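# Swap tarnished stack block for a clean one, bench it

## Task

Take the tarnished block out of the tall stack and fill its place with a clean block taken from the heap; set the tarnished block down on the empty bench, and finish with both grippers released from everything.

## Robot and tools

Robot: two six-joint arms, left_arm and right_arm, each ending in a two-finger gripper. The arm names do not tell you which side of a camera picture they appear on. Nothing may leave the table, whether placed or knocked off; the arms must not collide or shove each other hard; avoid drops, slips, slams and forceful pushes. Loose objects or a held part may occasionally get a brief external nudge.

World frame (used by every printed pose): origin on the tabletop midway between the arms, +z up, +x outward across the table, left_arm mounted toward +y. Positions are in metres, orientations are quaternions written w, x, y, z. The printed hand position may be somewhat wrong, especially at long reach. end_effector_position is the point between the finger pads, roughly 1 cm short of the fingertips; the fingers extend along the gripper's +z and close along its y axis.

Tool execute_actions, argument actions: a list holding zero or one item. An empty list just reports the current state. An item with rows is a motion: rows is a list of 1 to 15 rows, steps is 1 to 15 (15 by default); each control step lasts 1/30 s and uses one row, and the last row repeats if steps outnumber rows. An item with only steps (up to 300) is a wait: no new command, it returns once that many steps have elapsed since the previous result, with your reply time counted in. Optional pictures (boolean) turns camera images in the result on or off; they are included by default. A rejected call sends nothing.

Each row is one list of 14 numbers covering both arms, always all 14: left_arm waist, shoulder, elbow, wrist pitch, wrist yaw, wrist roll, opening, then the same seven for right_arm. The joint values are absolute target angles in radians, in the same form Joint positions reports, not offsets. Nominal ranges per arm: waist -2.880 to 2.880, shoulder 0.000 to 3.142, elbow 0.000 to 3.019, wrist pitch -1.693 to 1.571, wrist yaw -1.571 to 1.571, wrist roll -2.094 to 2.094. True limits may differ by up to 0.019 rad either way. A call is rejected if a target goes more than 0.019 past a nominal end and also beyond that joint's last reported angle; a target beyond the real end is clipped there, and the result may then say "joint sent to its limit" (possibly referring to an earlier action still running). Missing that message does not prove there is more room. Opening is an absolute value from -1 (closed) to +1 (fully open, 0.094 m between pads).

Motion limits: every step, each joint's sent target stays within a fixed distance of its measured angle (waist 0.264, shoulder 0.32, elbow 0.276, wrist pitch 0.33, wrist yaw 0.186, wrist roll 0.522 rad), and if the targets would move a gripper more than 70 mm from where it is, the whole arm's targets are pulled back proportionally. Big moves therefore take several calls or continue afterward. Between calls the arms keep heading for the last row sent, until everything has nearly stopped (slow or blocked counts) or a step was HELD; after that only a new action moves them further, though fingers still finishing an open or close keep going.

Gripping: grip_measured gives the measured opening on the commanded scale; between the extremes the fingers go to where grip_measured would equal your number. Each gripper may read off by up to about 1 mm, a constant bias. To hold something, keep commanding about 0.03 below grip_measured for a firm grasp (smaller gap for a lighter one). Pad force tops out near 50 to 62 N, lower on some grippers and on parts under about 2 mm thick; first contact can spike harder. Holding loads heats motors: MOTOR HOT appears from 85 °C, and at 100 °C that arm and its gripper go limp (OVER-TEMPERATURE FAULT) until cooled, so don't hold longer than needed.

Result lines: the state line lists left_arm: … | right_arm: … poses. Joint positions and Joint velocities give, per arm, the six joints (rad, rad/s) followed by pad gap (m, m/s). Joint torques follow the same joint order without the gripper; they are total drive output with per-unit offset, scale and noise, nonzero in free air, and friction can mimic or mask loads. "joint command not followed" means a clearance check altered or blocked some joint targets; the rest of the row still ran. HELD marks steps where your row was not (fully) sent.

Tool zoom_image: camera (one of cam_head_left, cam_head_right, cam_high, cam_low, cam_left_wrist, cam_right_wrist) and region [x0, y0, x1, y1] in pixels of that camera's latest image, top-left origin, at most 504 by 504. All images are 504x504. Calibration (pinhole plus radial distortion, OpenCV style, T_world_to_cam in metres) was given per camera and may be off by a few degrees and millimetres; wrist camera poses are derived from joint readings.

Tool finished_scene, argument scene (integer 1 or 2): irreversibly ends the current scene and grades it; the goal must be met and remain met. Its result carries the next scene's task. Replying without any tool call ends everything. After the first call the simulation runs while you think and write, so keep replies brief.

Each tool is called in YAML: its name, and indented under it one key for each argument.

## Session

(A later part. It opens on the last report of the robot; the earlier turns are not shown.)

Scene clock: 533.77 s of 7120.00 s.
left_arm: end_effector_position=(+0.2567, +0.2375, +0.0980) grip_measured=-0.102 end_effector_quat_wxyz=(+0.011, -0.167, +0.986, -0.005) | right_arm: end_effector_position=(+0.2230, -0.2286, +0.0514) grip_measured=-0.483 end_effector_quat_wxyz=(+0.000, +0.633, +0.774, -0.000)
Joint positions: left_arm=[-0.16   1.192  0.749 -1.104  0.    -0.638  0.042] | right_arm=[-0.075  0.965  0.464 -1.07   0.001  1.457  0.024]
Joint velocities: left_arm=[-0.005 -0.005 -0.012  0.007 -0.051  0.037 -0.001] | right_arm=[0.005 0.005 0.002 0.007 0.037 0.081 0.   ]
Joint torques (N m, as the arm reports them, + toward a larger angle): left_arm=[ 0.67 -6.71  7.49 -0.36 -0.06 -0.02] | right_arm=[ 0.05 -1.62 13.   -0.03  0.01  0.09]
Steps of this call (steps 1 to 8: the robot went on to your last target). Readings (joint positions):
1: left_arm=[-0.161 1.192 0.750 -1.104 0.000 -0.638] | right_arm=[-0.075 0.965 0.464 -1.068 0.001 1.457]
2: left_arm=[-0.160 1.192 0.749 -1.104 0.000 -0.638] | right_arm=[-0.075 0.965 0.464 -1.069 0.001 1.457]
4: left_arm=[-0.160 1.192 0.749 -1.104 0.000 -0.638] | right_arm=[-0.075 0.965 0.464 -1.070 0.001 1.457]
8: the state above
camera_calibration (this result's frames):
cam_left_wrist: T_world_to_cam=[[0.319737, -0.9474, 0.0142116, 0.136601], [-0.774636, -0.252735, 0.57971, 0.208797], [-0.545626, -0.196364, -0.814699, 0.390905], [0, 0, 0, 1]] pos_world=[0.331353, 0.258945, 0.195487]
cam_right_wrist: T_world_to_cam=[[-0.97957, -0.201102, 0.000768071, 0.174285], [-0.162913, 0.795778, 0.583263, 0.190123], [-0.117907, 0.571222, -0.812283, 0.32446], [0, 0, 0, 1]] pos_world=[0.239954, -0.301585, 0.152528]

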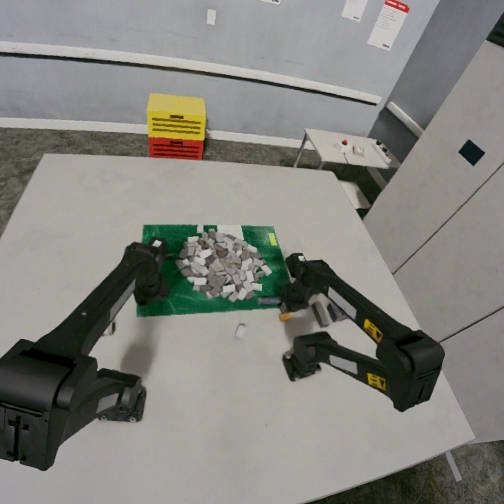

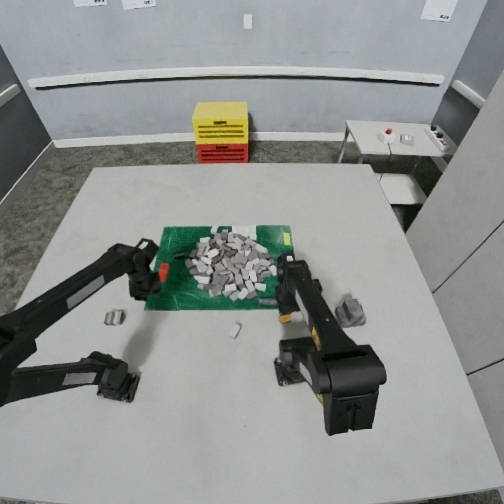

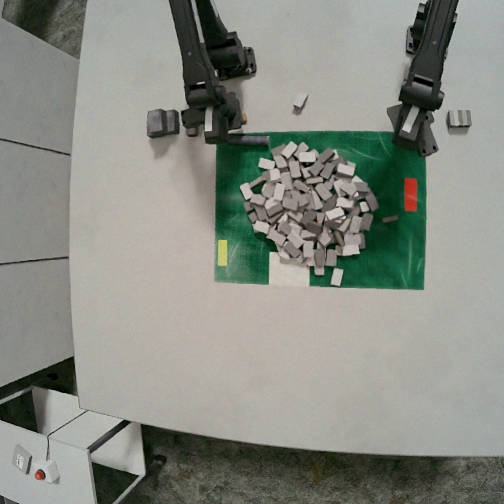

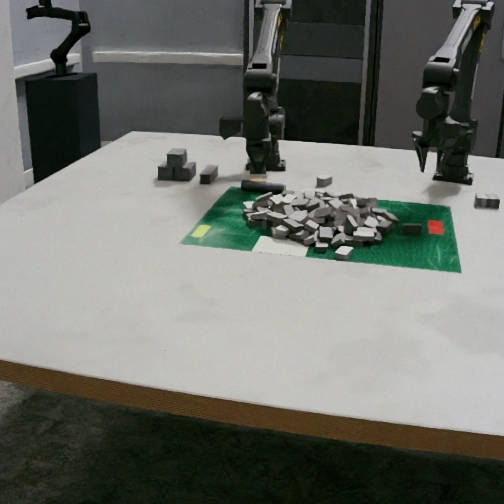

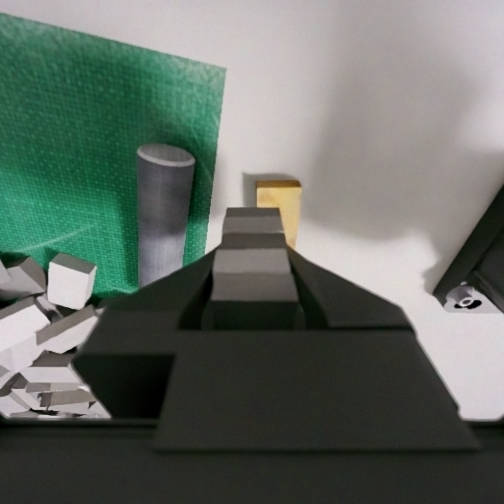

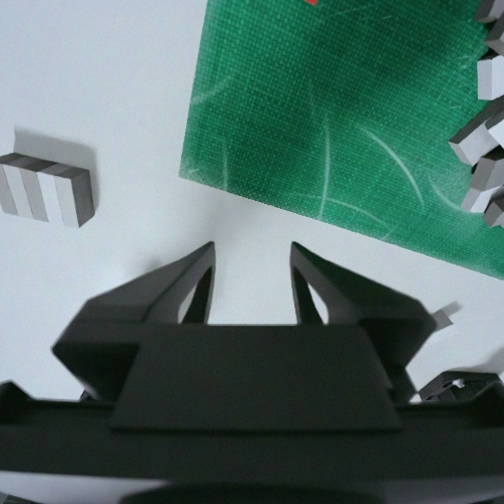

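execute_actions:
  actions:
    - {"rows": [ [-0.15,1.175,0.75,-1.111,0,-0.64,-0.1, -0.0739,0.9582,0.5481,-1.076,0,1.46,-0.518], [-0.15,1.175,0.75,-1.111,0,-0.64,-0.1, -0.0706,0.9589,0.5486,-1.073,0,1.46,-0.518], [-0.15,1.175,0.75,-1.111,0,-0.64,-0.1, -0.0652,0.9599,0.5493,-1.070,0,1.46,-0.518], [-0.15,1.175,0.75,-1.111,0,-0.64,-0.1, -0.0576,0.9614,0.5502,-1.067,0,1.46,-0.518], [-0.15,1.175,0.75,-1.111,0,-0.64,-0.1, -0.0480,0.9633,0.5515,-1.064,0,1.46,-0.518], [-0.15,1.175,0.75,-1.111,0,-0.64,-0.1, -0.0362,0.9656,0.5530,-1.061,0,1.46,-0.518], [-0.15,1.175,0.75,-1.111,0,-0.64,-0.1, -0.0225,0.9682,0.5547,-1.0593,0,1.46,-0.518], [-0.15,1.175,0.75,-1.111,0,-0.64,-0.1, -0.0068,0.9713,0.5567,-1.0586,0,1.46,-0.518], [-0.15,1.175,0.75,-1.111,0,-0.64,-0.1, 0.0107,0.9747,0.5589,-1.0578,0,1.46,-0.518], [-0.15,1.175,0.75,-1.111,0,-0.64,-0.1, 0.0299,0.9783,0.5613,-1.0568,0,1.46,-0.518], [-0.15,1.175,0.75,-1.111,0,-0.64,-0.1, 0.0509,0.9824,0.5640,-1.0558,0,1.4586,-0.518], [-0.15,1.175,0.75,-1.111,0,-0.64,-0.1, 0.0734,0.9866,0.5668,-1.0546,0,1.4572,-0.518], [-0.15,1.175,0.75,-1.111,0,-0.64,-0.1, 0.0974,0.9912,0.5697,-1.0534,0,1.4558,-0.518], [-0.15,1.175,0.75,-1.111,0,-0.64,-0.1, 0.1227,0.9959,0.5728,-1.0520,0,1.4544,-0.518], [-0.15,1.175,0.75,-1.111,0,-0.64,-0.1, 0.1493,1.0009,0.5761,-1.0506,0,1.453,-0.518] ], "steps": 15}
  pictures: false

execute_actions:
  actions:
    - {"rows": [ [-0.15,1.175,0.75,-1.111,0,-0.64,-0.1, 0.1769,1.0060,0.5794,-1.0491,0,1.4516,-0.518], [-0.15,1.175,0.75,-1.111,0,-0.64,-0.1, 0.2055,1.0113,0.5829,-1.0475,0,1.4502,-0.518], [-0.15,1.175,0.75,-1.111,0,-0.64,-0.1, 0.2349,1.0166,0.5864,-1.0459,0,1.4488,-0.518], [-0.15,1.175,0.75,-1.111,0,-0.64,-0.1, 0.2650,1.0221,0.5899,-1.0443,0,1.4474,-0.518], [-0.15,1.175,0.75,-1.111,0,-0.64,-0.1, 0.2956,1.0275,0.5935,-1.0426,0,1.446,-0.518], [-0.15,1.175,0.75,-1.111,0,-0.64,-0.1, 0.3266,1.0329,0.5971,-1.0409,0,1.4446,-0.518], [-0.15,1.175,0.75,-1.111,0,-0.64,-0.1, 0.3578,1.0384,0.6006,-1.0392,0,1.4432,-0.518], [-0.15,1.175,0.75,-1.111,0,-0.64,-0.1, 0.3892,1.0437,0.6041,-1.0375,0,1.4418,-0.518], [-0.15,1.175,0.75,-1.111,0,-0.64,-0.1, 0.4204,1.0490,0.6076,-1.0358,0,1.4404,-0.518], [-0.15,1.175,0.75,-1.111,0,-0.64,-0.1, 0.4514,1.0541,0.6109,-1.0341,0,1.439,-0.518], [-0.15,1.175,0.75,-1.111,0,-0.64,-0.1, 0.4820,1.0591,0.6142,-1.0325,0,1.4376,-0.518], [-0.15,1.175,0.75,-1.111,0,-0.64,-0.1, 0.5121,1.0638,0.6173,-1.0309,0,1.4362,-0.518], [-0.15,1.175,0.75,-1.111,0,-0.64,-0.1, 0.5415,1.0684,0.6202,-1.0293,0,1.4348,-0.518], [-0.15,1.175,0.75,-1.111,0,-0.64,-0.1, 0.5701,1.0726,0.6230,-1.0278,0,1.4334,-0.518], [-0.15,1.175,0.75,-1.111,0,-0.64,-0.1, 0.5978,1.0767,0.6257,-1.0264,0,1.432,-0.518] ], "steps": 15}
  pictures: false

execute_actions:
  actions:
    - {"rows": [ [-0.15,1.175,0.75,-1.111,0,-0.64,-0.1, 0.6243,1.0803,0.6281,-1.0250,0,1.432,-0.518], [-0.15,1.175,0.75,-1.111,0,-0.64,-0.1, 0.6496,1.0837,0.6303,-1.0238,0,1.432,-0.518], [-0.15,1.175,0.75,-1.111,0,-0.64,-0.1, 0.6736,1.0868,0.6323,-1.0226,0,1.432,-0.518], [-0.15,1.175,0.75,-1.111,0,-0.64,-0.1, 0.6961,1.0894,0.6340,-1.0216,0,1.432,-0.518], [-0.15,1.175,0.75,-1.111,0,-0.64,-0.1, 0.7171,1.0917,0.6355,-1.0206,0,1.432,-0.518], [-0.15,1.175,0.75,-1.111,0,-0.64,-0.1, 0.7363,1.0936,0.6368,-1.0198,0,1.432,-0.518], [-0.15,1.175,0.75,-1.111,0,-0.64,-0.1, 0.7538,1.0951,0.6377,-1.0191,0,1.432,-0.518], [-0.15,1.175,0.75,-1.111,0,-0.64,-0.1, 0.7695,1.0961,0.6384,-1.0185,0,1.432,-0.518], [-0.15,1.175,0.75,-1.111,0,-0.64,-0.1, 0.7832,1.0968,0.6389,-1.0180,0,1.432,-0.518], [-0.15,1.175,0.75,-1.111,0,-0.64,-0.1, 0.7950,1.0970,0.6390,-1.0177,0,1.432,-0.518], [-0.15,1.175,0.75,-1.111,0,-0.64,-0.1, 0.8046,1.0970,0.6390,-1.0175,0,1.432,-0.518], [-0.15,1.175,0.75,-1.111,0,-0.64,-0.1, 0.8122,1.0970,0.6390,-1.0174,0,1.432,-0.518], [-0.15,1.175,0.75,-1.111,0,-0.64,-0.1, 0.8176,1.0970,0.6390,-1.0174,0,1.432,-0.518], [-0.15,1.175,0.75,-1.111,0,-0.64,-0.1, 0.8209,1.0970,0.6377,-1.0174,0,1.432,-0.518], [-0.15,1.175,0.75,-1.111,0,-0.64,-0.1, 0.8220,1.0970,0.6338,-1.0174,0,1.432,-0.518] ], "steps": 15}
  pictures: false

execute_actions:
  actions:
    - {"rows": [ [-0.15,1.175,0.75,-1.111,0,-0.64,-0.1, 0.822,1.0970,0.6277,-1.0174,0,1.432,-0.518], [-0.15,1.175,0.75,-1.111,0,-0.64,-0.1, 0.822,1.0970,0.6198,-1.0174,0,1.432,-0.518], [-0.15,1.175,0.75,-1.111,0,-0.64,-0.1, 0.822,1.0970,0.6105,-1.0174,0,1.432,-0.518], [-0.15,1.175,0.75,-1.111,0,-0.64,-0.1, 0.822,1.0970,0.6005,-1.0174,0,1.432,-0.518], [-0.15,1.175,0.75,-1.111,0,-0.64,-0.1, 0.822,1.0970,0.5905,-1.0174,0,1.432,-0.518], [-0.15,1.175,0.75,-1.111,0,-0.64,-0.1, 0.822,1.0970,0.5813,-1.0174,0,1.432,-0.518], [-0.15,1.175,0.75,-1.111,0,-0.64,-0.1, 0.822,1.0970,0.5733,-1.0174,0,1.432,-0.518], [-0.15,1.175,0.75,-1.111,0,-0.64,-0.1, 0.822,1.0970,0.5672,-1.0174,0,1.432,-0.518], [-0.15,1.175,0.75,-1.111,0,-0.64,-0.1, 0.822,1.0970,0.5633,-1.0174,0,1.432,-0.518], [-0.15,1.175,0.75,-1.111,0,-0.64,-0.1, 0.822,1.0970,0.5620,-1.0174,0,1.432,-0.518], [-0.15,1.175,0.75,-1.111,0,-0.64,-0.1, 0.822,1.0971,0.5617,-1.0174,0,1.432,-0.518], [-0.15,1.175,0.75,-1.111,0,-0.64,-0.1, 0.822,1.0975,0.5613,-1.0174,0,1.432,-0.518], [-0.15,1.175,0.75,-1.111,0,-0.64,-0.1, 0.822,1.0981,0.5608,-1.0172,0,1.432,-0.518], [-0.15,1.175,0.75,-1.111,0,-0.64,-0.1, 0.822,1.0990,0.5601,-1.0165,0,1.432,-0.518], [-0.15,1.175,0.75,-1.111,0,-0.64,-0.1, 0.822,1.1001,0.5591,-1.0153,0,1.432,-0.518] ], "steps": 15}
  pictures: false

execute_actions:
  actions:
    - {"rows": [ [-0.15,1.175,0.75,-1.111,0,-0.64,-0.1, 0.822,1.1013,0.5579,-1.0138,0,1.432,-0.518], [-0.15,1.175,0.75,-1.111,0,-0.64,-0.1, 0.822,1.1027,0.5565,-1.0119,0,1.432,-0.518], [-0.15,1.175,0.75,-1.111,0,-0.64,-0.1, 0.822,1.1043,0.5551,-1.0096,0,1.432,-0.518], [-0.15,1.175,0.75,-1.111,0,-0.64,-0.1, 0.822,1.1059,0.5536,-1.0071,0,1.432,-0.518], [-0.15,1.175,0.75,-1.111,0,-0.64,-0.1, 0.822,1.1075,0.5520,-1.0043,0,1.432,-0.518], [-0.15,1.175,0.75,-1.111,0,-0.64,-0.1, 0.822,1.1091,0.5504,-1.0014,0,1.432,-0.518], [-0.15,1.175,0.75,-1.111,0,-0.64,-0.1, 0.822,1.1107,0.5489,-0.9985,0,1.432,-0.518], [-0.15,1.175,0.75,-1.111,0,-0.64,-0.1, 0.822,1.1123,0.5475,-0.9955,0,1.432,-0.518], [-0.15,1.175,0.75,-1.111,0,-0.64,-0.1, 0.822,1.1137,0.5461,-0.9926,0,1.432,-0.518], [-0.15,1.175,0.75,-1.111,0,-0.64,-0.1, 0.822,1.1149,0.5449,-0.9898,0,1.432,-0.518], [-0.15,1.175,0.75,-1.111,0,-0.64,-0.1, 0.822,1.1160,0.5439,-0.9873,0,1.432,-0.518], [-0.15,1.175,0.75,-1.111,0,-0.64,-0.1, 0.822,1.1169,0.5431,-0.9850,0,1.432,-0.518], [-0.15,1.175,0.75,-1.111,0,-0.64,-0.1, 0.822,1.1175,0.5425,-0.9831,0,1.432,-0.518], [-0.15,1.175,0.75,-1.111,0,-0.64,-0.1, 0.822,1.1179,0.5421,-0.9812,0,1.432,-0.518], [-0.15,1.175,0.75,-1.111,0,-0.64,-0.1, 0.822,1.1180,0.5420,-0.9795,0,1.432,-0.518] ], "steps": 15}
  pictures: false

execute_actions:
  actions:
    - {"steps": 8}

Scene clock: 577.50 s of 7120.00 s.
left_arm: end_effector_position=(+0.2567, +0.2375, +0.0980) grip_measured=-0.102 end_effector_quat_wxyz=(+0.011, -0.167, +0.986, -0.005) | right_arm: end_effector_position=(+0.2263, -0.1934, +0.0539) grip_measured=-0.484 end_effector_quat_wxyz=(+0.001, +0.565, +0.825, +0.001)
Joint positions: left_arm=[-0.16   1.192  0.749 -1.104  0.    -0.638  0.042] | right_arm=[ 0.094  0.99   0.486 -1.062  0.001  1.457  0.024]
Joint velocities: left_arm=[-0.005 -0.015  0.002 -0.007 -0.051  0.007  0.   ] | right_arm=[ 0.747  0.122  0.105  0.061 -0.022  0.007 -0.001]
Joint torques (N m, as the arm reports them, + toward a larger angle): left_arm=[ 0.69 -6.39  7.62 -0.4  -0.07 -0.03] | right_arm=[ 1.03 -1.73 12.82  0.4   0.    0.01]
Steps of this call (steps 1 to 15: the robot went on to your last target; steps 16 to 90: nothing new was sent; then 40.23 s passed at rest; steps 91 to 105: all 15 steps of this action). Readings (joint positions):
91: left_arm=[-0.160 1.192 0.749 -1.104 0.000 -0.638] | right_arm=[-0.075 0.965 0.464 -1.070 0.001 1.457]
92: left_arm=[-0.160 1.192 0.749 -1.104 0.000 -0.638] | right_arm=[-0.075 0.965 0.464 -1.070 0.001 1.457]
94: left_arm=[-0.160 1.192 0.749 -1.104 0.000 -0.638] | right_arm=[-0.074 0.965 0.464 -1.070 0.001 1.457]
98: left_arm=[-0.160 1.192 0.749 -1.104 0.000 -0.638] | right_arm=[-0.047 0.966 0.465 -1.070 0.001 1.457]
105: the state above

Scene clock: 578.00 s of 7120.00 s.
left_arm: end_effector_position=(+0.2567, +0.2375, +0.0980) grip_measured=-0.102 end_effector_quat_wxyz=(+0.011, -0.167, +0.986, -0.005) | right_arm: end_effector_position=(+0.2027, -0.0962, +0.0567) grip_measured=-0.484 end_effector_quat_wxyz=(+0.002, +0.362, +0.932, +0.002)
Joint positions: left_arm=[-0.16   1.192  0.749 -1.104  0.    -0.638  0.042] | right_arm=[ 0.543  1.069  0.54  -1.037  0.001  1.445  0.024]
Joint velocities: left_arm=[-0.005  0.015  0.002 -0.007  0.007  0.007 -0.   ] | right_arm=[ 0.855  0.112  0.09   0.046 -0.051 -0.051 -0.001]
Joint torques (N m, as the arm reports them, + toward a larger angle): left_arm=[ 0.69 -6.68  7.58 -0.45 -0.08 -0.02] | right_arm=[ 0.83 -2.56 12.55  0.33 -0.05 -0.06]
Steps of this call (steps 1 to 15: all 15 steps of this action). Readings (joint positions):
1: left_arm=[-0.160 1.192 0.749 -1.104 0.000 -0.638] | right_arm=[0.120 0.995 0.490 -1.061 0.001 1.457]
2: left_arm=[-0.160 1.192 0.749 -1.104 0.000 -0.638] | right_arm=[0.148 1.001 0.494 -1.059 0.001 1.457]
4: left_arm=[-0.160 1.192 0.749 -1.104 0.000 -0.638] | right_arm=[0.204 1.011 0.502 -1.055 0.001 1.457]
8: left_arm=[-0.160 1.192 0.749 -1.104 0.000 -0.638] | right_arm=[0.327 1.033 0.517 -1.048 0.001 1.454]
15: the state above

Scene clock: 578.50 s of 7120.00 s.
left_arm: end_effector_position=(+0.2567, +0.2375, +0.0980) grip_measured=-0.102 end_effector_quat_wxyz=(+0.011, -0.167, +0.986, -0.005) | right_arm: end_effector_position=(+0.1612, -0.0477, +0.0568) grip_measured=-0.484 end_effector_quat_wxyz=(+0.001, +0.231, +0.973, +0.003)
Joint positions: left_arm=[-0.16   1.192  0.749 -1.104  0.    -0.638  0.042] | right_arm=[ 0.813  1.096  0.558 -1.026  0.     1.44   0.024]
Joint velocities: left_arm=[-0.005 -0.005  0.007 -0.002  0.022  0.007  0.001] | right_arm=[ 0.093  0.005  0.007  0.002 -0.037  0.022  0.   ]
Joint torques (N m, as the arm reports them, + toward a larger angle): left_arm=[ 0.8  -6.53  7.56 -0.49 -0.09 -0.03] | right_arm=[-0.15 -2.9  12.39  0.52  0.01 -0.02]
Steps of this call (steps 1 to 15: all 15 steps of this action). Readings (joint positions):
1: left_arm=[-0.160 1.192 0.749 -1.104 0.000 -0.638] | right_arm=[0.572 1.073 0.543 -1.035 0.001 1.444]
2: left_arm=[-0.160 1.192 0.749 -1.104 0.000 -0.638] | right_arm=[0.600 1.077 0.546 -1.033 0.001 1.443]
4: left_arm=[-0.160 1.192 0.749 -1.104 0.000 -0.638] | right_arm=[0.651 1.084 0.551 -1.031 0.000 1.442]
8: left_arm=[-0.160 1.192 0.749 -1.104 0.000 -0.638] | right_arm=[0.737 1.093 0.556 -1.027 0.000 1.441]
15: the state above

Scene clock: 579.00 s of 7120.00 s.
left_arm: end_effector_position=(+0.2567, +0.2375, +0.0980) grip_measured=-0.102 end_effector_quat_wxyz=(+0.011, -0.167, +0.986, -0.005) | right_arm: end_effector_position=(+0.1607, -0.0473, +0.0567) grip_measured=-0.484 end_effector_quat_wxyz=(+0.001, +0.229, +0.973, +0.003)
Joint positions: left_arm=[-0.16   1.192  0.749 -1.104  0.    -0.638  0.042] | right_arm=[ 0.816  1.096  0.558 -1.025  0.     1.44   0.024]
Joint velocities: left_arm=[-0.005  0.015 -0.017 -0.022  0.066 -0.095  0.   ] | right_arm=[-0.005 -0.005 -0.007  0.007  0.037  0.022  0.001]
Joint torques (N m, as the arm reports them, + toward a larger angle): left_arm=[ 0.81 -6.38  7.52 -0.42 -0.08 -0.03] | right_arm=[ 0.58 -2.86  7.42  0.51  0.03 -0.03]
Steps of this call (steps 1 to 15: all 15 steps of this action). Readings (joint positions):
1: left_arm=[-0.160 1.192 0.749 -1.104 0.000 -0.638] | right_arm=[0.815 1.096 0.558 -1.026 0.000 1.440]
2: left_arm=[-0.160 1.192 0.749 -1.104 0.000 -0.638] | right_arm=[0.816 1.096 0.558 -1.026 0.000 1.440]
4: left_arm=[-0.160 1.192 0.749 -1.104 0.000 -0.638] | right_arm=[0.816 1.096 0.558 -1.026 0.000 1.440]
8: left_arm=[-0.160 1.192 0.749 -1.104 0.000 -0.638] | right_arm=[0.816 1.096 0.558 -1.026 0.000 1.440]
15: the state above

Scene clock: 579.50 s of 7120.00 s.
left_arm: end_effector_position=(+0.2567, +0.2375, +0.0980) grip_measured=-0.102 end_effector_quat_wxyz=(+0.011, -0.167, +0.986, -0.005) | right_arm: end_effector_position=(+0.1603, -0.0478, +0.0471) grip_measured=-0.484 end_effector_quat_wxyz=(+0.001, +0.229, +0.973, +0.001)
Joint positions: left_arm=[-0.16   1.192  0.749 -1.104  0.    -0.638  0.042] | right_arm=[ 0.816  1.117  0.542 -0.993  0.     1.44   0.024]
Joint velocities: left_arm=[ 0.005 -0.005 -0.002 -0.002 -0.007  0.007 -0.   ] | right_arm=[ 0.005  0.005 -0.012  0.061  0.007 -0.007 -0.001]
Joint torques (N m, as the arm reports them, + toward a larger angle): left_arm=[ 1.09 -6.55  7.56 -0.46 -0.08 -0.04] | right_arm=[ 0.57 -2.57  7.07  0.49  0.03 -0.03]
Steps of this call (steps 1 to 15: all 15 steps of this action). Readings (joint positions):
1: left_arm=[-0.160 1.192 0.749 -1.104 0.000 -0.638] | right_arm=[0.816 1.097 0.558 -1.025 0.000 1.440]
2: left_arm=[-0.160 1.192 0.749 -1.104 0.000 -0.638] | right_arm=[0.816 1.098 0.558 -1.024 0.000 1.440]
4: left_arm=[-0.160 1.192 0.749 -1.104 0.000 -0.638] | right_arm=[0.816 1.101 0.558 -1.020 0.000 1.440]
8: left_arm=[-0.160 1.192 0.749 -1.104 0.000 -0.638] | right_arm=[0.816 1.107 0.554 -1.009 0.000 1.440]
15: the state above

Scene clock: 579.77 s of 7120.00 s.
left_arm: end_effector_position=(+0.2567, +0.2375, +0.0980) grip_measured=-0.102 end_effector_quat_wxyz=(+0.011, -0.167, +0.986, -0.005) | right_arm: end_effector_position=(+0.1608, -0.0471, +0.0468) grip_measured=-0.484 end_effector_quat_wxyz=(+0.001, +0.229, +0.973, +0.003)
Joint positions: left_arm=[-0.16   1.192  0.749 -1.104  0.    -0.638  0.042] | right_arm=[ 0.816  1.118  0.542 -0.988  0.     1.44   0.024]
Joint velocities: left_arm=[ 0.005 -0.005 -0.007  0.002 -0.037  0.081 -0.   ] | right_arm=[-0.005  0.034  0.002 -0.012  0.022 -0.022 -0.002]
Joint torques (N m, as the arm reports them, + toward a larger angle): left_arm=[ 0.95 -6.65  7.56 -0.46 -0.09 -0.01] | right_arm=[ 0.57 -3.07  7.    0.54  0.03 -0.03]
Steps of this call (steps 1 to 8: the robot went on to your last target). Readings (joint positions):
1: left_arm=[-0.160 1.192 0.749 -1.104 0.000 -0.638] | right_arm=[0.816 1.118 0.542 -0.992 0.000 1.440]
2: left_arm=[-0.160 1.192 0.749 -1.104 0.000 -0.638] | right_arm=[0.816 1.118 0.542 -0.991 0.000 1.440]
4: left_arm=[-0.160 1.192 0.749 -1.104 0.000 -0.638] | right_arm=[0.816 1.118 0.542 -0.989 0.000 1.440]
8: the state above
camera_calibration (this result's frames):
cam_left_wrist: T_world_to_cam=[[0.319737, -0.9474, 0.0142116, 0.136601], [-0.774636, -0.252735, 0.57971, 0.208797], [-0.545626, -0.196364, -0.814699, 0.390905], [0, 0, 0, 1]] pos_world=[0.331353, 0.258945, 0.195487]
cam_right_wrist: T_world_to_cam=[[-0.443616, -0.896201, -0.00532078, 0.0311718], [-0.729582, 0.35768, 0.582903, 0.108758], [-0.520495, 0.262467, -0.812524, 0.259952], [0, 0, 0, 1]] pos_world=[0.22848, -0.0791931, 0.147988]

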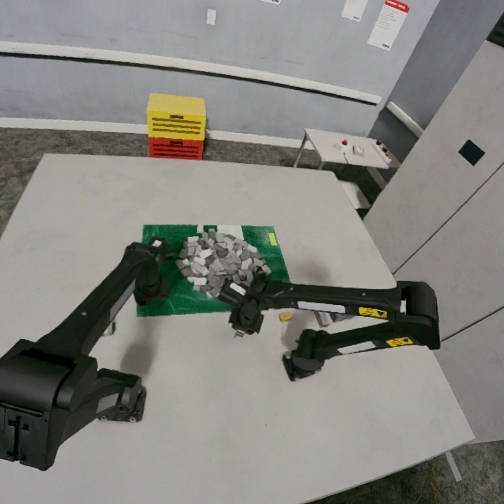

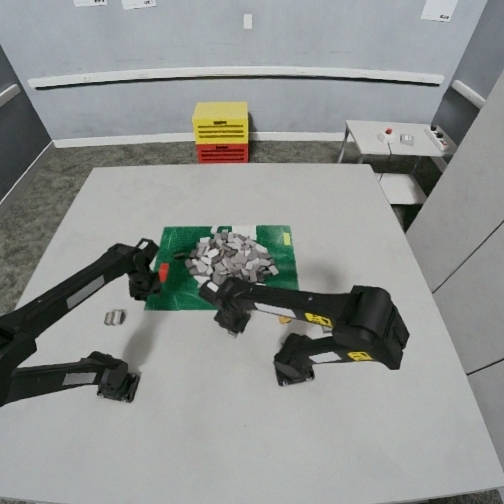

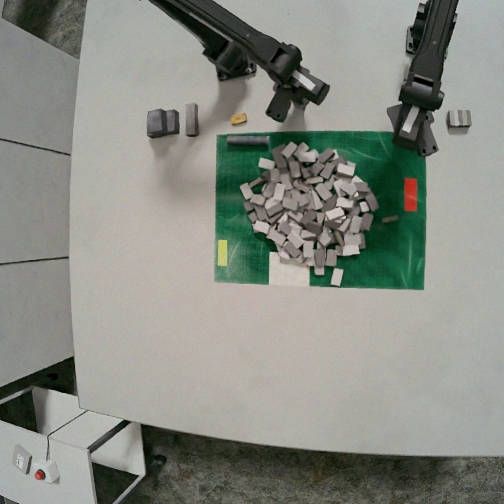

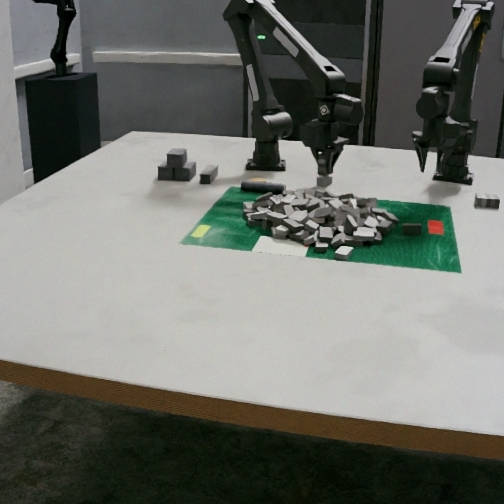

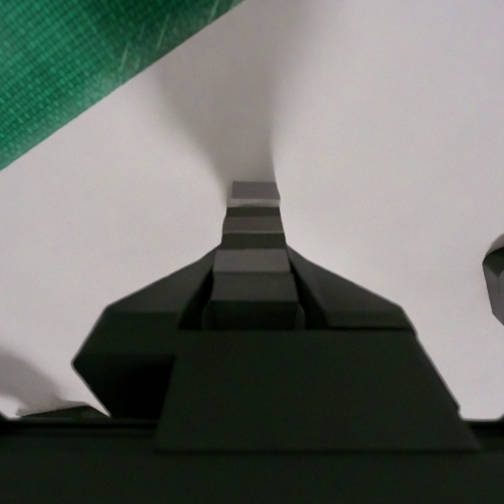

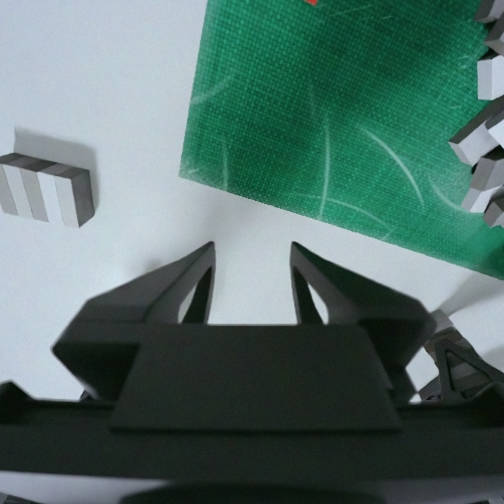

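zoom_image:
  camera: "cam_left_wrist"
  region: [203, 165, 303, 265]

zoom_image:
  camera: "cam_low"
  region: [290, 135, 360, 195]

Region (203, 165, 303, 265) of cam_left_wrist's 504x504 image, scaled by 5.040, with more detail than that image has.

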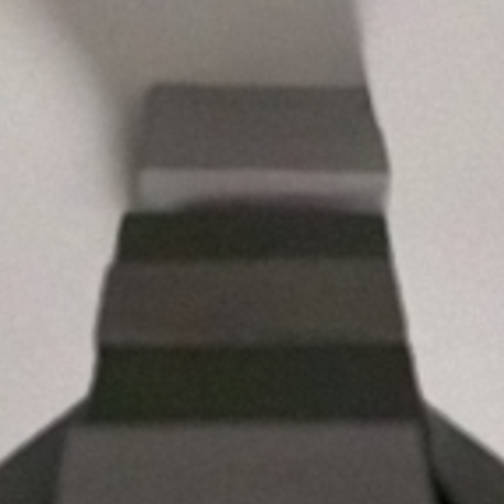

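Region (290, 135, 360, 195) of cam_low's 504x504 image, scaled by 7.200, with more detail than that image has; it fills the top 432 rows of this view, and the rest is white.

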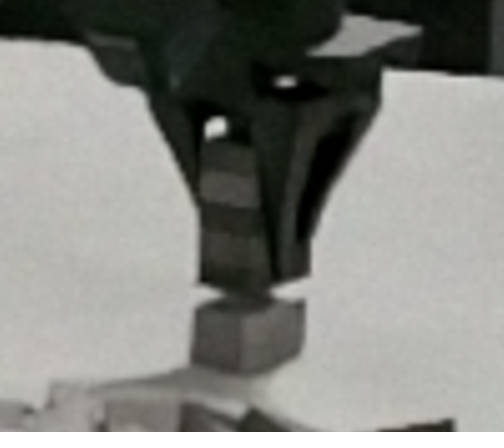

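execute_actions:
  actions:
    - {"rows": [ [-0.15,1.175,0.75,-1.111,0,-0.64,-0.1, 0.822,1.1181,0.5412,-0.9795,0,1.432,-0.518], [-0.15,1.175,0.75,-1.111,0,-0.64,-0.1, 0.8215,1.1184,0.5402,-0.9795,0,1.433,-0.518], [-0.15,1.175,0.75,-1.111,0,-0.64,-0.1, 0.821,1.1189,0.5392,-0.9795,0,1.434,-0.518], [-0.15,1.175,0.75,-1.111,0,-0.64,-0.1, 0.8205,1.1195,0.5382,-0.9795,0,1.435,-0.518], [-0.15,1.175,0.75,-1.111,0,-0.64,-0.1, 0.820,1.1204,0.5372,-0.9795,0,1.436,-0.518], [-0.15,1.175,0.75,-1.111,0,-0.64,-0.1, 0.8195,1.1214,0.5362,-0.9795,0,1.437,-0.518], [-0.15,1.175,0.75,-1.111,0,-0.64,-0.1, 0.819,1.1225,0.5352,-0.9795,0,1.438,-0.518], [-0.15,1.175,0.75,-1.111,0,-0.64,-0.1, 0.8185,1.1238,0.5343,-0.9790,0,1.438,-0.518], [-0.15,1.175,0.75,-1.111,0,-0.64,-0.1, 0.818,1.1251,0.5334,-0.9775,0,1.438,-0.518], [-0.15,1.175,0.75,-1.111,0,-0.64,-0.1, 0.818,1.1265,0.5325,-0.9752,0,1.438,-0.518], [-0.15,1.175,0.75,-1.111,0,-0.64,-0.1, 0.818,1.1280,0.5316,-0.9725,0,1.438,-0.518], [-0.15,1.175,0.75,-1.111,0,-0.64,-0.1, 0.818,1.1295,0.5308,-0.9697,0,1.438,-0.518], [-0.15,1.175,0.75,-1.111,0,-0.64,-0.1, 0.818,1.1310,0.5300,-0.9670,0,1.438,-0.518], [-0.15,1.175,0.75,-1.111,0,-0.64,-0.1, 0.818,1.1325,0.5292,-0.9644,0,1.438,-0.518], [-0.15,1.175,0.75,-1.111,0,-0.64,-0.1, 0.818,1.1339,0.5285,-0.9619,0,1.438,-0.518] ], "steps": 15}
  pictures: false

execute_actions:
  actions:
    - {"rows": [ [-0.15,1.175,0.75,-1.111,0,-0.64,-0.1, 0.818,1.1353,0.5278,-0.9596,0,1.438,-0.518], [-0.15,1.175,0.75,-1.111,0,-0.64,-0.1, 0.818,1.1365,0.5272,-0.9574,0,1.438,-0.518], [-0.15,1.175,0.75,-1.111,0,-0.64,-0.1, 0.818,1.1376,0.5266,-0.9555,0,1.438,-0.518], [-0.15,1.175,0.75,-1.111,0,-0.64,-0.1, 0.818,1.1386,0.5261,-0.9542,0,1.438,-0.518], [-0.15,1.175,0.75,-1.111,0,-0.64,-0.1, 0.818,1.1395,0.5257,-0.9535,0,1.438,-0.518], [-0.15,1.175,0.75,-1.111,0,-0.64,-0.1, 0.818,1.1401,0.5253,-0.9535,0,1.438,-0.518], [-0.15,1.175,0.75,-1.111,0,-0.64,-0.1, 0.818,1.1406,0.5250,-0.9535,0,1.438,-0.518], [-0.15,1.175,0.75,-1.111,0,-0.64,-0.1, 0.818,1.1409,0.5247,-0.9535,0,1.438,-0.518], [-0.15,1.175,0.75,-1.111,0,-0.64,-0.1, 0.818,1.1410,0.5245,-0.9535,0,1.438,-0.518] ], "steps": 15}

Scene clock: 605.07 s of 7120.00 s.
left_arm: end_effector_position=(+0.2567, +0.2375, +0.0980) grip_measured=-0.102 end_effector_quat_wxyz=(+0.011, -0.167, +0.986, -0.005) | right_arm: end_effector_position=(+0.1590, -0.0498, +0.0408) grip_measured=-0.484 end_effector_quat_wxyz=(-0.001, +0.229, +0.973, -0.002)
Joint positions: left_arm=[-0.16   1.192  0.749 -1.104  0.    -0.638  0.042] | right_arm=[ 0.816  1.129  0.53  -0.976  0.     1.44   0.024]
Joint velocities: left_arm=[-0.005 -0.024 -0.017  0.012 -0.022 -0.037 -0.001] | right_arm=[-0.015  0.063 -0.046  0.081 -0.007 -0.022  0.001]
Joint torques (N m, as the arm reports them, + toward a larger angle): left_arm=[ 0.77 -6.58  7.5  -0.51 -0.07 -0.03] | right_arm=[ 0.24 -3.33  7.07  0.62  0.03  0.04]
Steps of this call (steps 1 to 15: the robot went on to your last target; steps 16 to 90: nothing new was sent; then 21.80 s passed at rest; steps 91 to 105: all 15 steps of this action). Readings (joint positions):
91: left_arm=[-0.160 1.192 0.749 -1.104 0.000 -0.638] | right_arm=[0.816 1.118 0.542 -0.988 0.000 1.440]
92: left_arm=[-0.160 1.192 0.749 -1.104 0.000 -0.638] | right_arm=[0.816 1.118 0.542 -0.988 0.000 1.440]
94: left_arm=[-0.160 1.192 0.749 -1.104 0.000 -0.638] | right_arm=[0.816 1.118 0.542 -0.988 0.000 1.440]
98: left_arm=[-0.160 1.192 0.749 -1.104 0.000 -0.638] | right_arm=[0.816 1.119 0.541 -0.988 0.000 1.440]
105: the state above

Scene clock: 605.57 s of 7120.00 s.
left_arm: end_effector_position=(+0.2567, +0.2375, +0.0980) grip_measured=-0.102 end_effector_quat_wxyz=(+0.011, -0.167, +0.986, -0.005) | right_arm: end_effector_position=(+0.1595, -0.0491, +0.0387) grip_measured=-0.484 end_effector_quat_wxyz=(-0.000, +0.229, +0.973, -0.002)
Joint positions: left_arm=[-0.16   1.192  0.749 -1.104  0.    -0.638  0.042] | right_arm=[ 0.816  1.136  0.528 -0.966  0.     1.44   0.024]
Joint velocities: left_arm=[-0.005 -0.005  0.002  0.017 -0.007  0.051  0.   ] | right_arm=[ 0.005  0.015 -0.002 -0.007  0.037 -0.051  0.001]
Joint torques (N m, as the arm reports them, + toward a larger angle): left_arm=[ 0.56 -6.47  7.58 -0.38 -0.07 -0.02] | right_arm=[ 0.24 -2.8   6.69  0.67  0.03  0.04]
Steps of this call (steps 1 to 15: all 15 steps of this action). Readings (joint positions):
1: left_arm=[-0.160 1.192 0.749 -1.104 0.000 -0.638] | right_arm=[0.816 1.131 0.530 -0.974 0.000 1.440]
2: left_arm=[-0.160 1.192 0.749 -1.104 0.000 -0.638] | right_arm=[0.816 1.133 0.529 -0.972 0.000 1.440]
4: left_arm=[-0.160 1.192 0.749 -1.104 0.000 -0.638] | right_arm=[0.816 1.135 0.528 -0.968 0.000 1.440]
8: left_arm=[-0.160 1.192 0.749 -1.104 0.000 -0.638] | right_arm=[0.816 1.136 0.528 -0.966 0.000 1.440]
15: the state above
camera_calibration (this result's frames):
cam_left_wrist: T_world_to_cam=[[0.319737, -0.9474, 0.0142116, 0.136601], [-0.774636, -0.252735, 0.57971, 0.208797], [-0.545626, -0.196364, -0.814699, 0.390905], [0, 0, 0, 1]] pos_world=[0.331353, 0.258945, 0.195487]
cam_right_wrist: T_world_to_cam=[[-0.44362, -0.896207, 0.00375257, 0.0283949], [-0.726594, 0.362107, 0.5839, 0.112937], [-0.524654, 0.256303, -0.811817, 0.253494], [0, 0, 0, 1]] pos_world=[0.227653, -0.080419, 0.13974]

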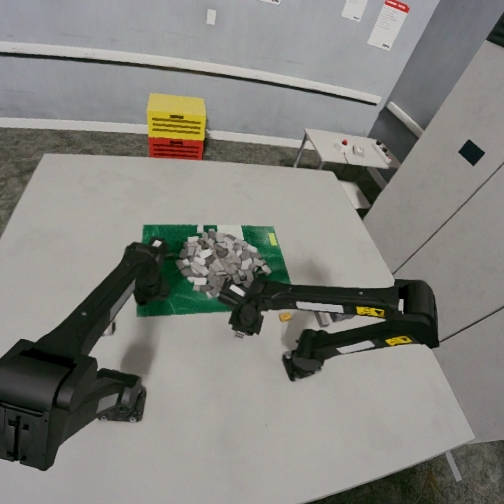

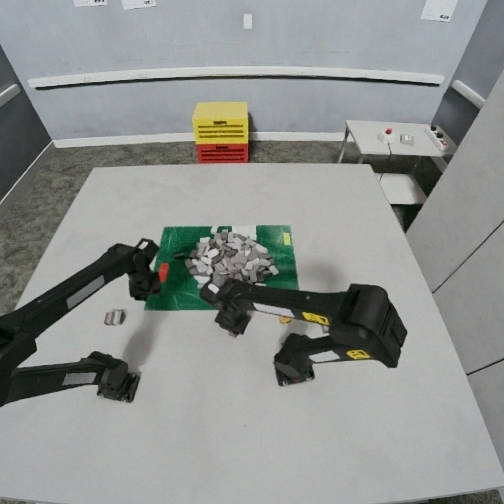

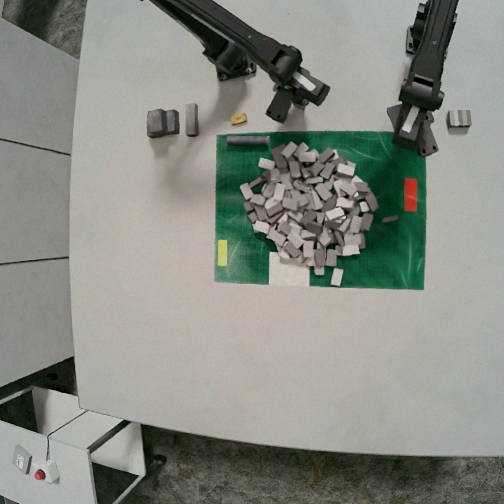

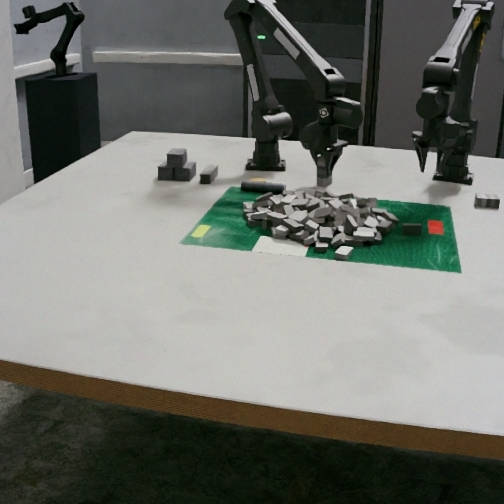

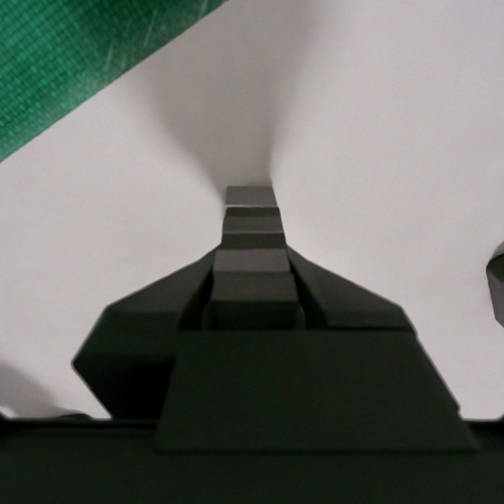

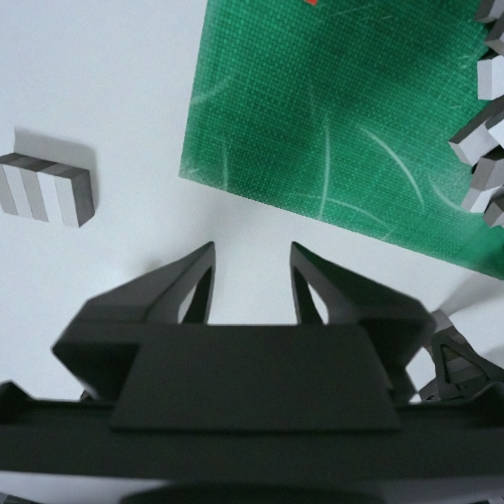

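zoom_image:
  camera: "cam_left_wrist"
  region: [203, 165, 303, 265]

zoom_image:
  camera: "cam_low"
  region: [290, 135, 360, 195]

Region (203, 165, 303, 265) of cam_left_wrist's 504x504 image, scaled by 5.040, with more detail than that image has.

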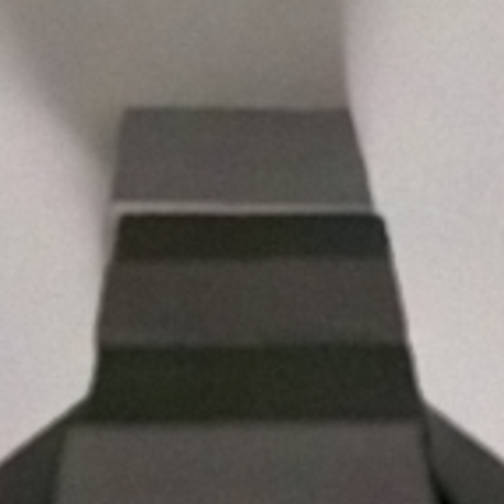

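Region (290, 135, 360, 195) of cam_low's 504x504 image, scaled by 7.200, with more detail than that image has; it fills the top 432 rows of this view, and the rest is white.

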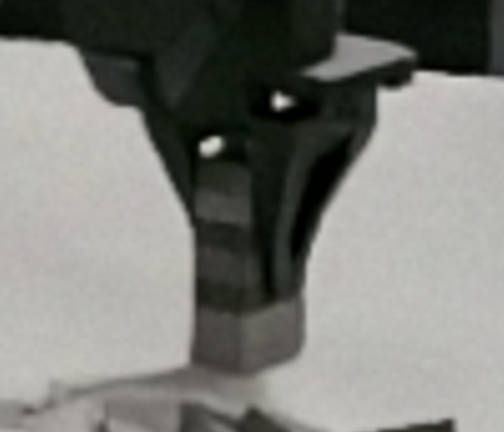

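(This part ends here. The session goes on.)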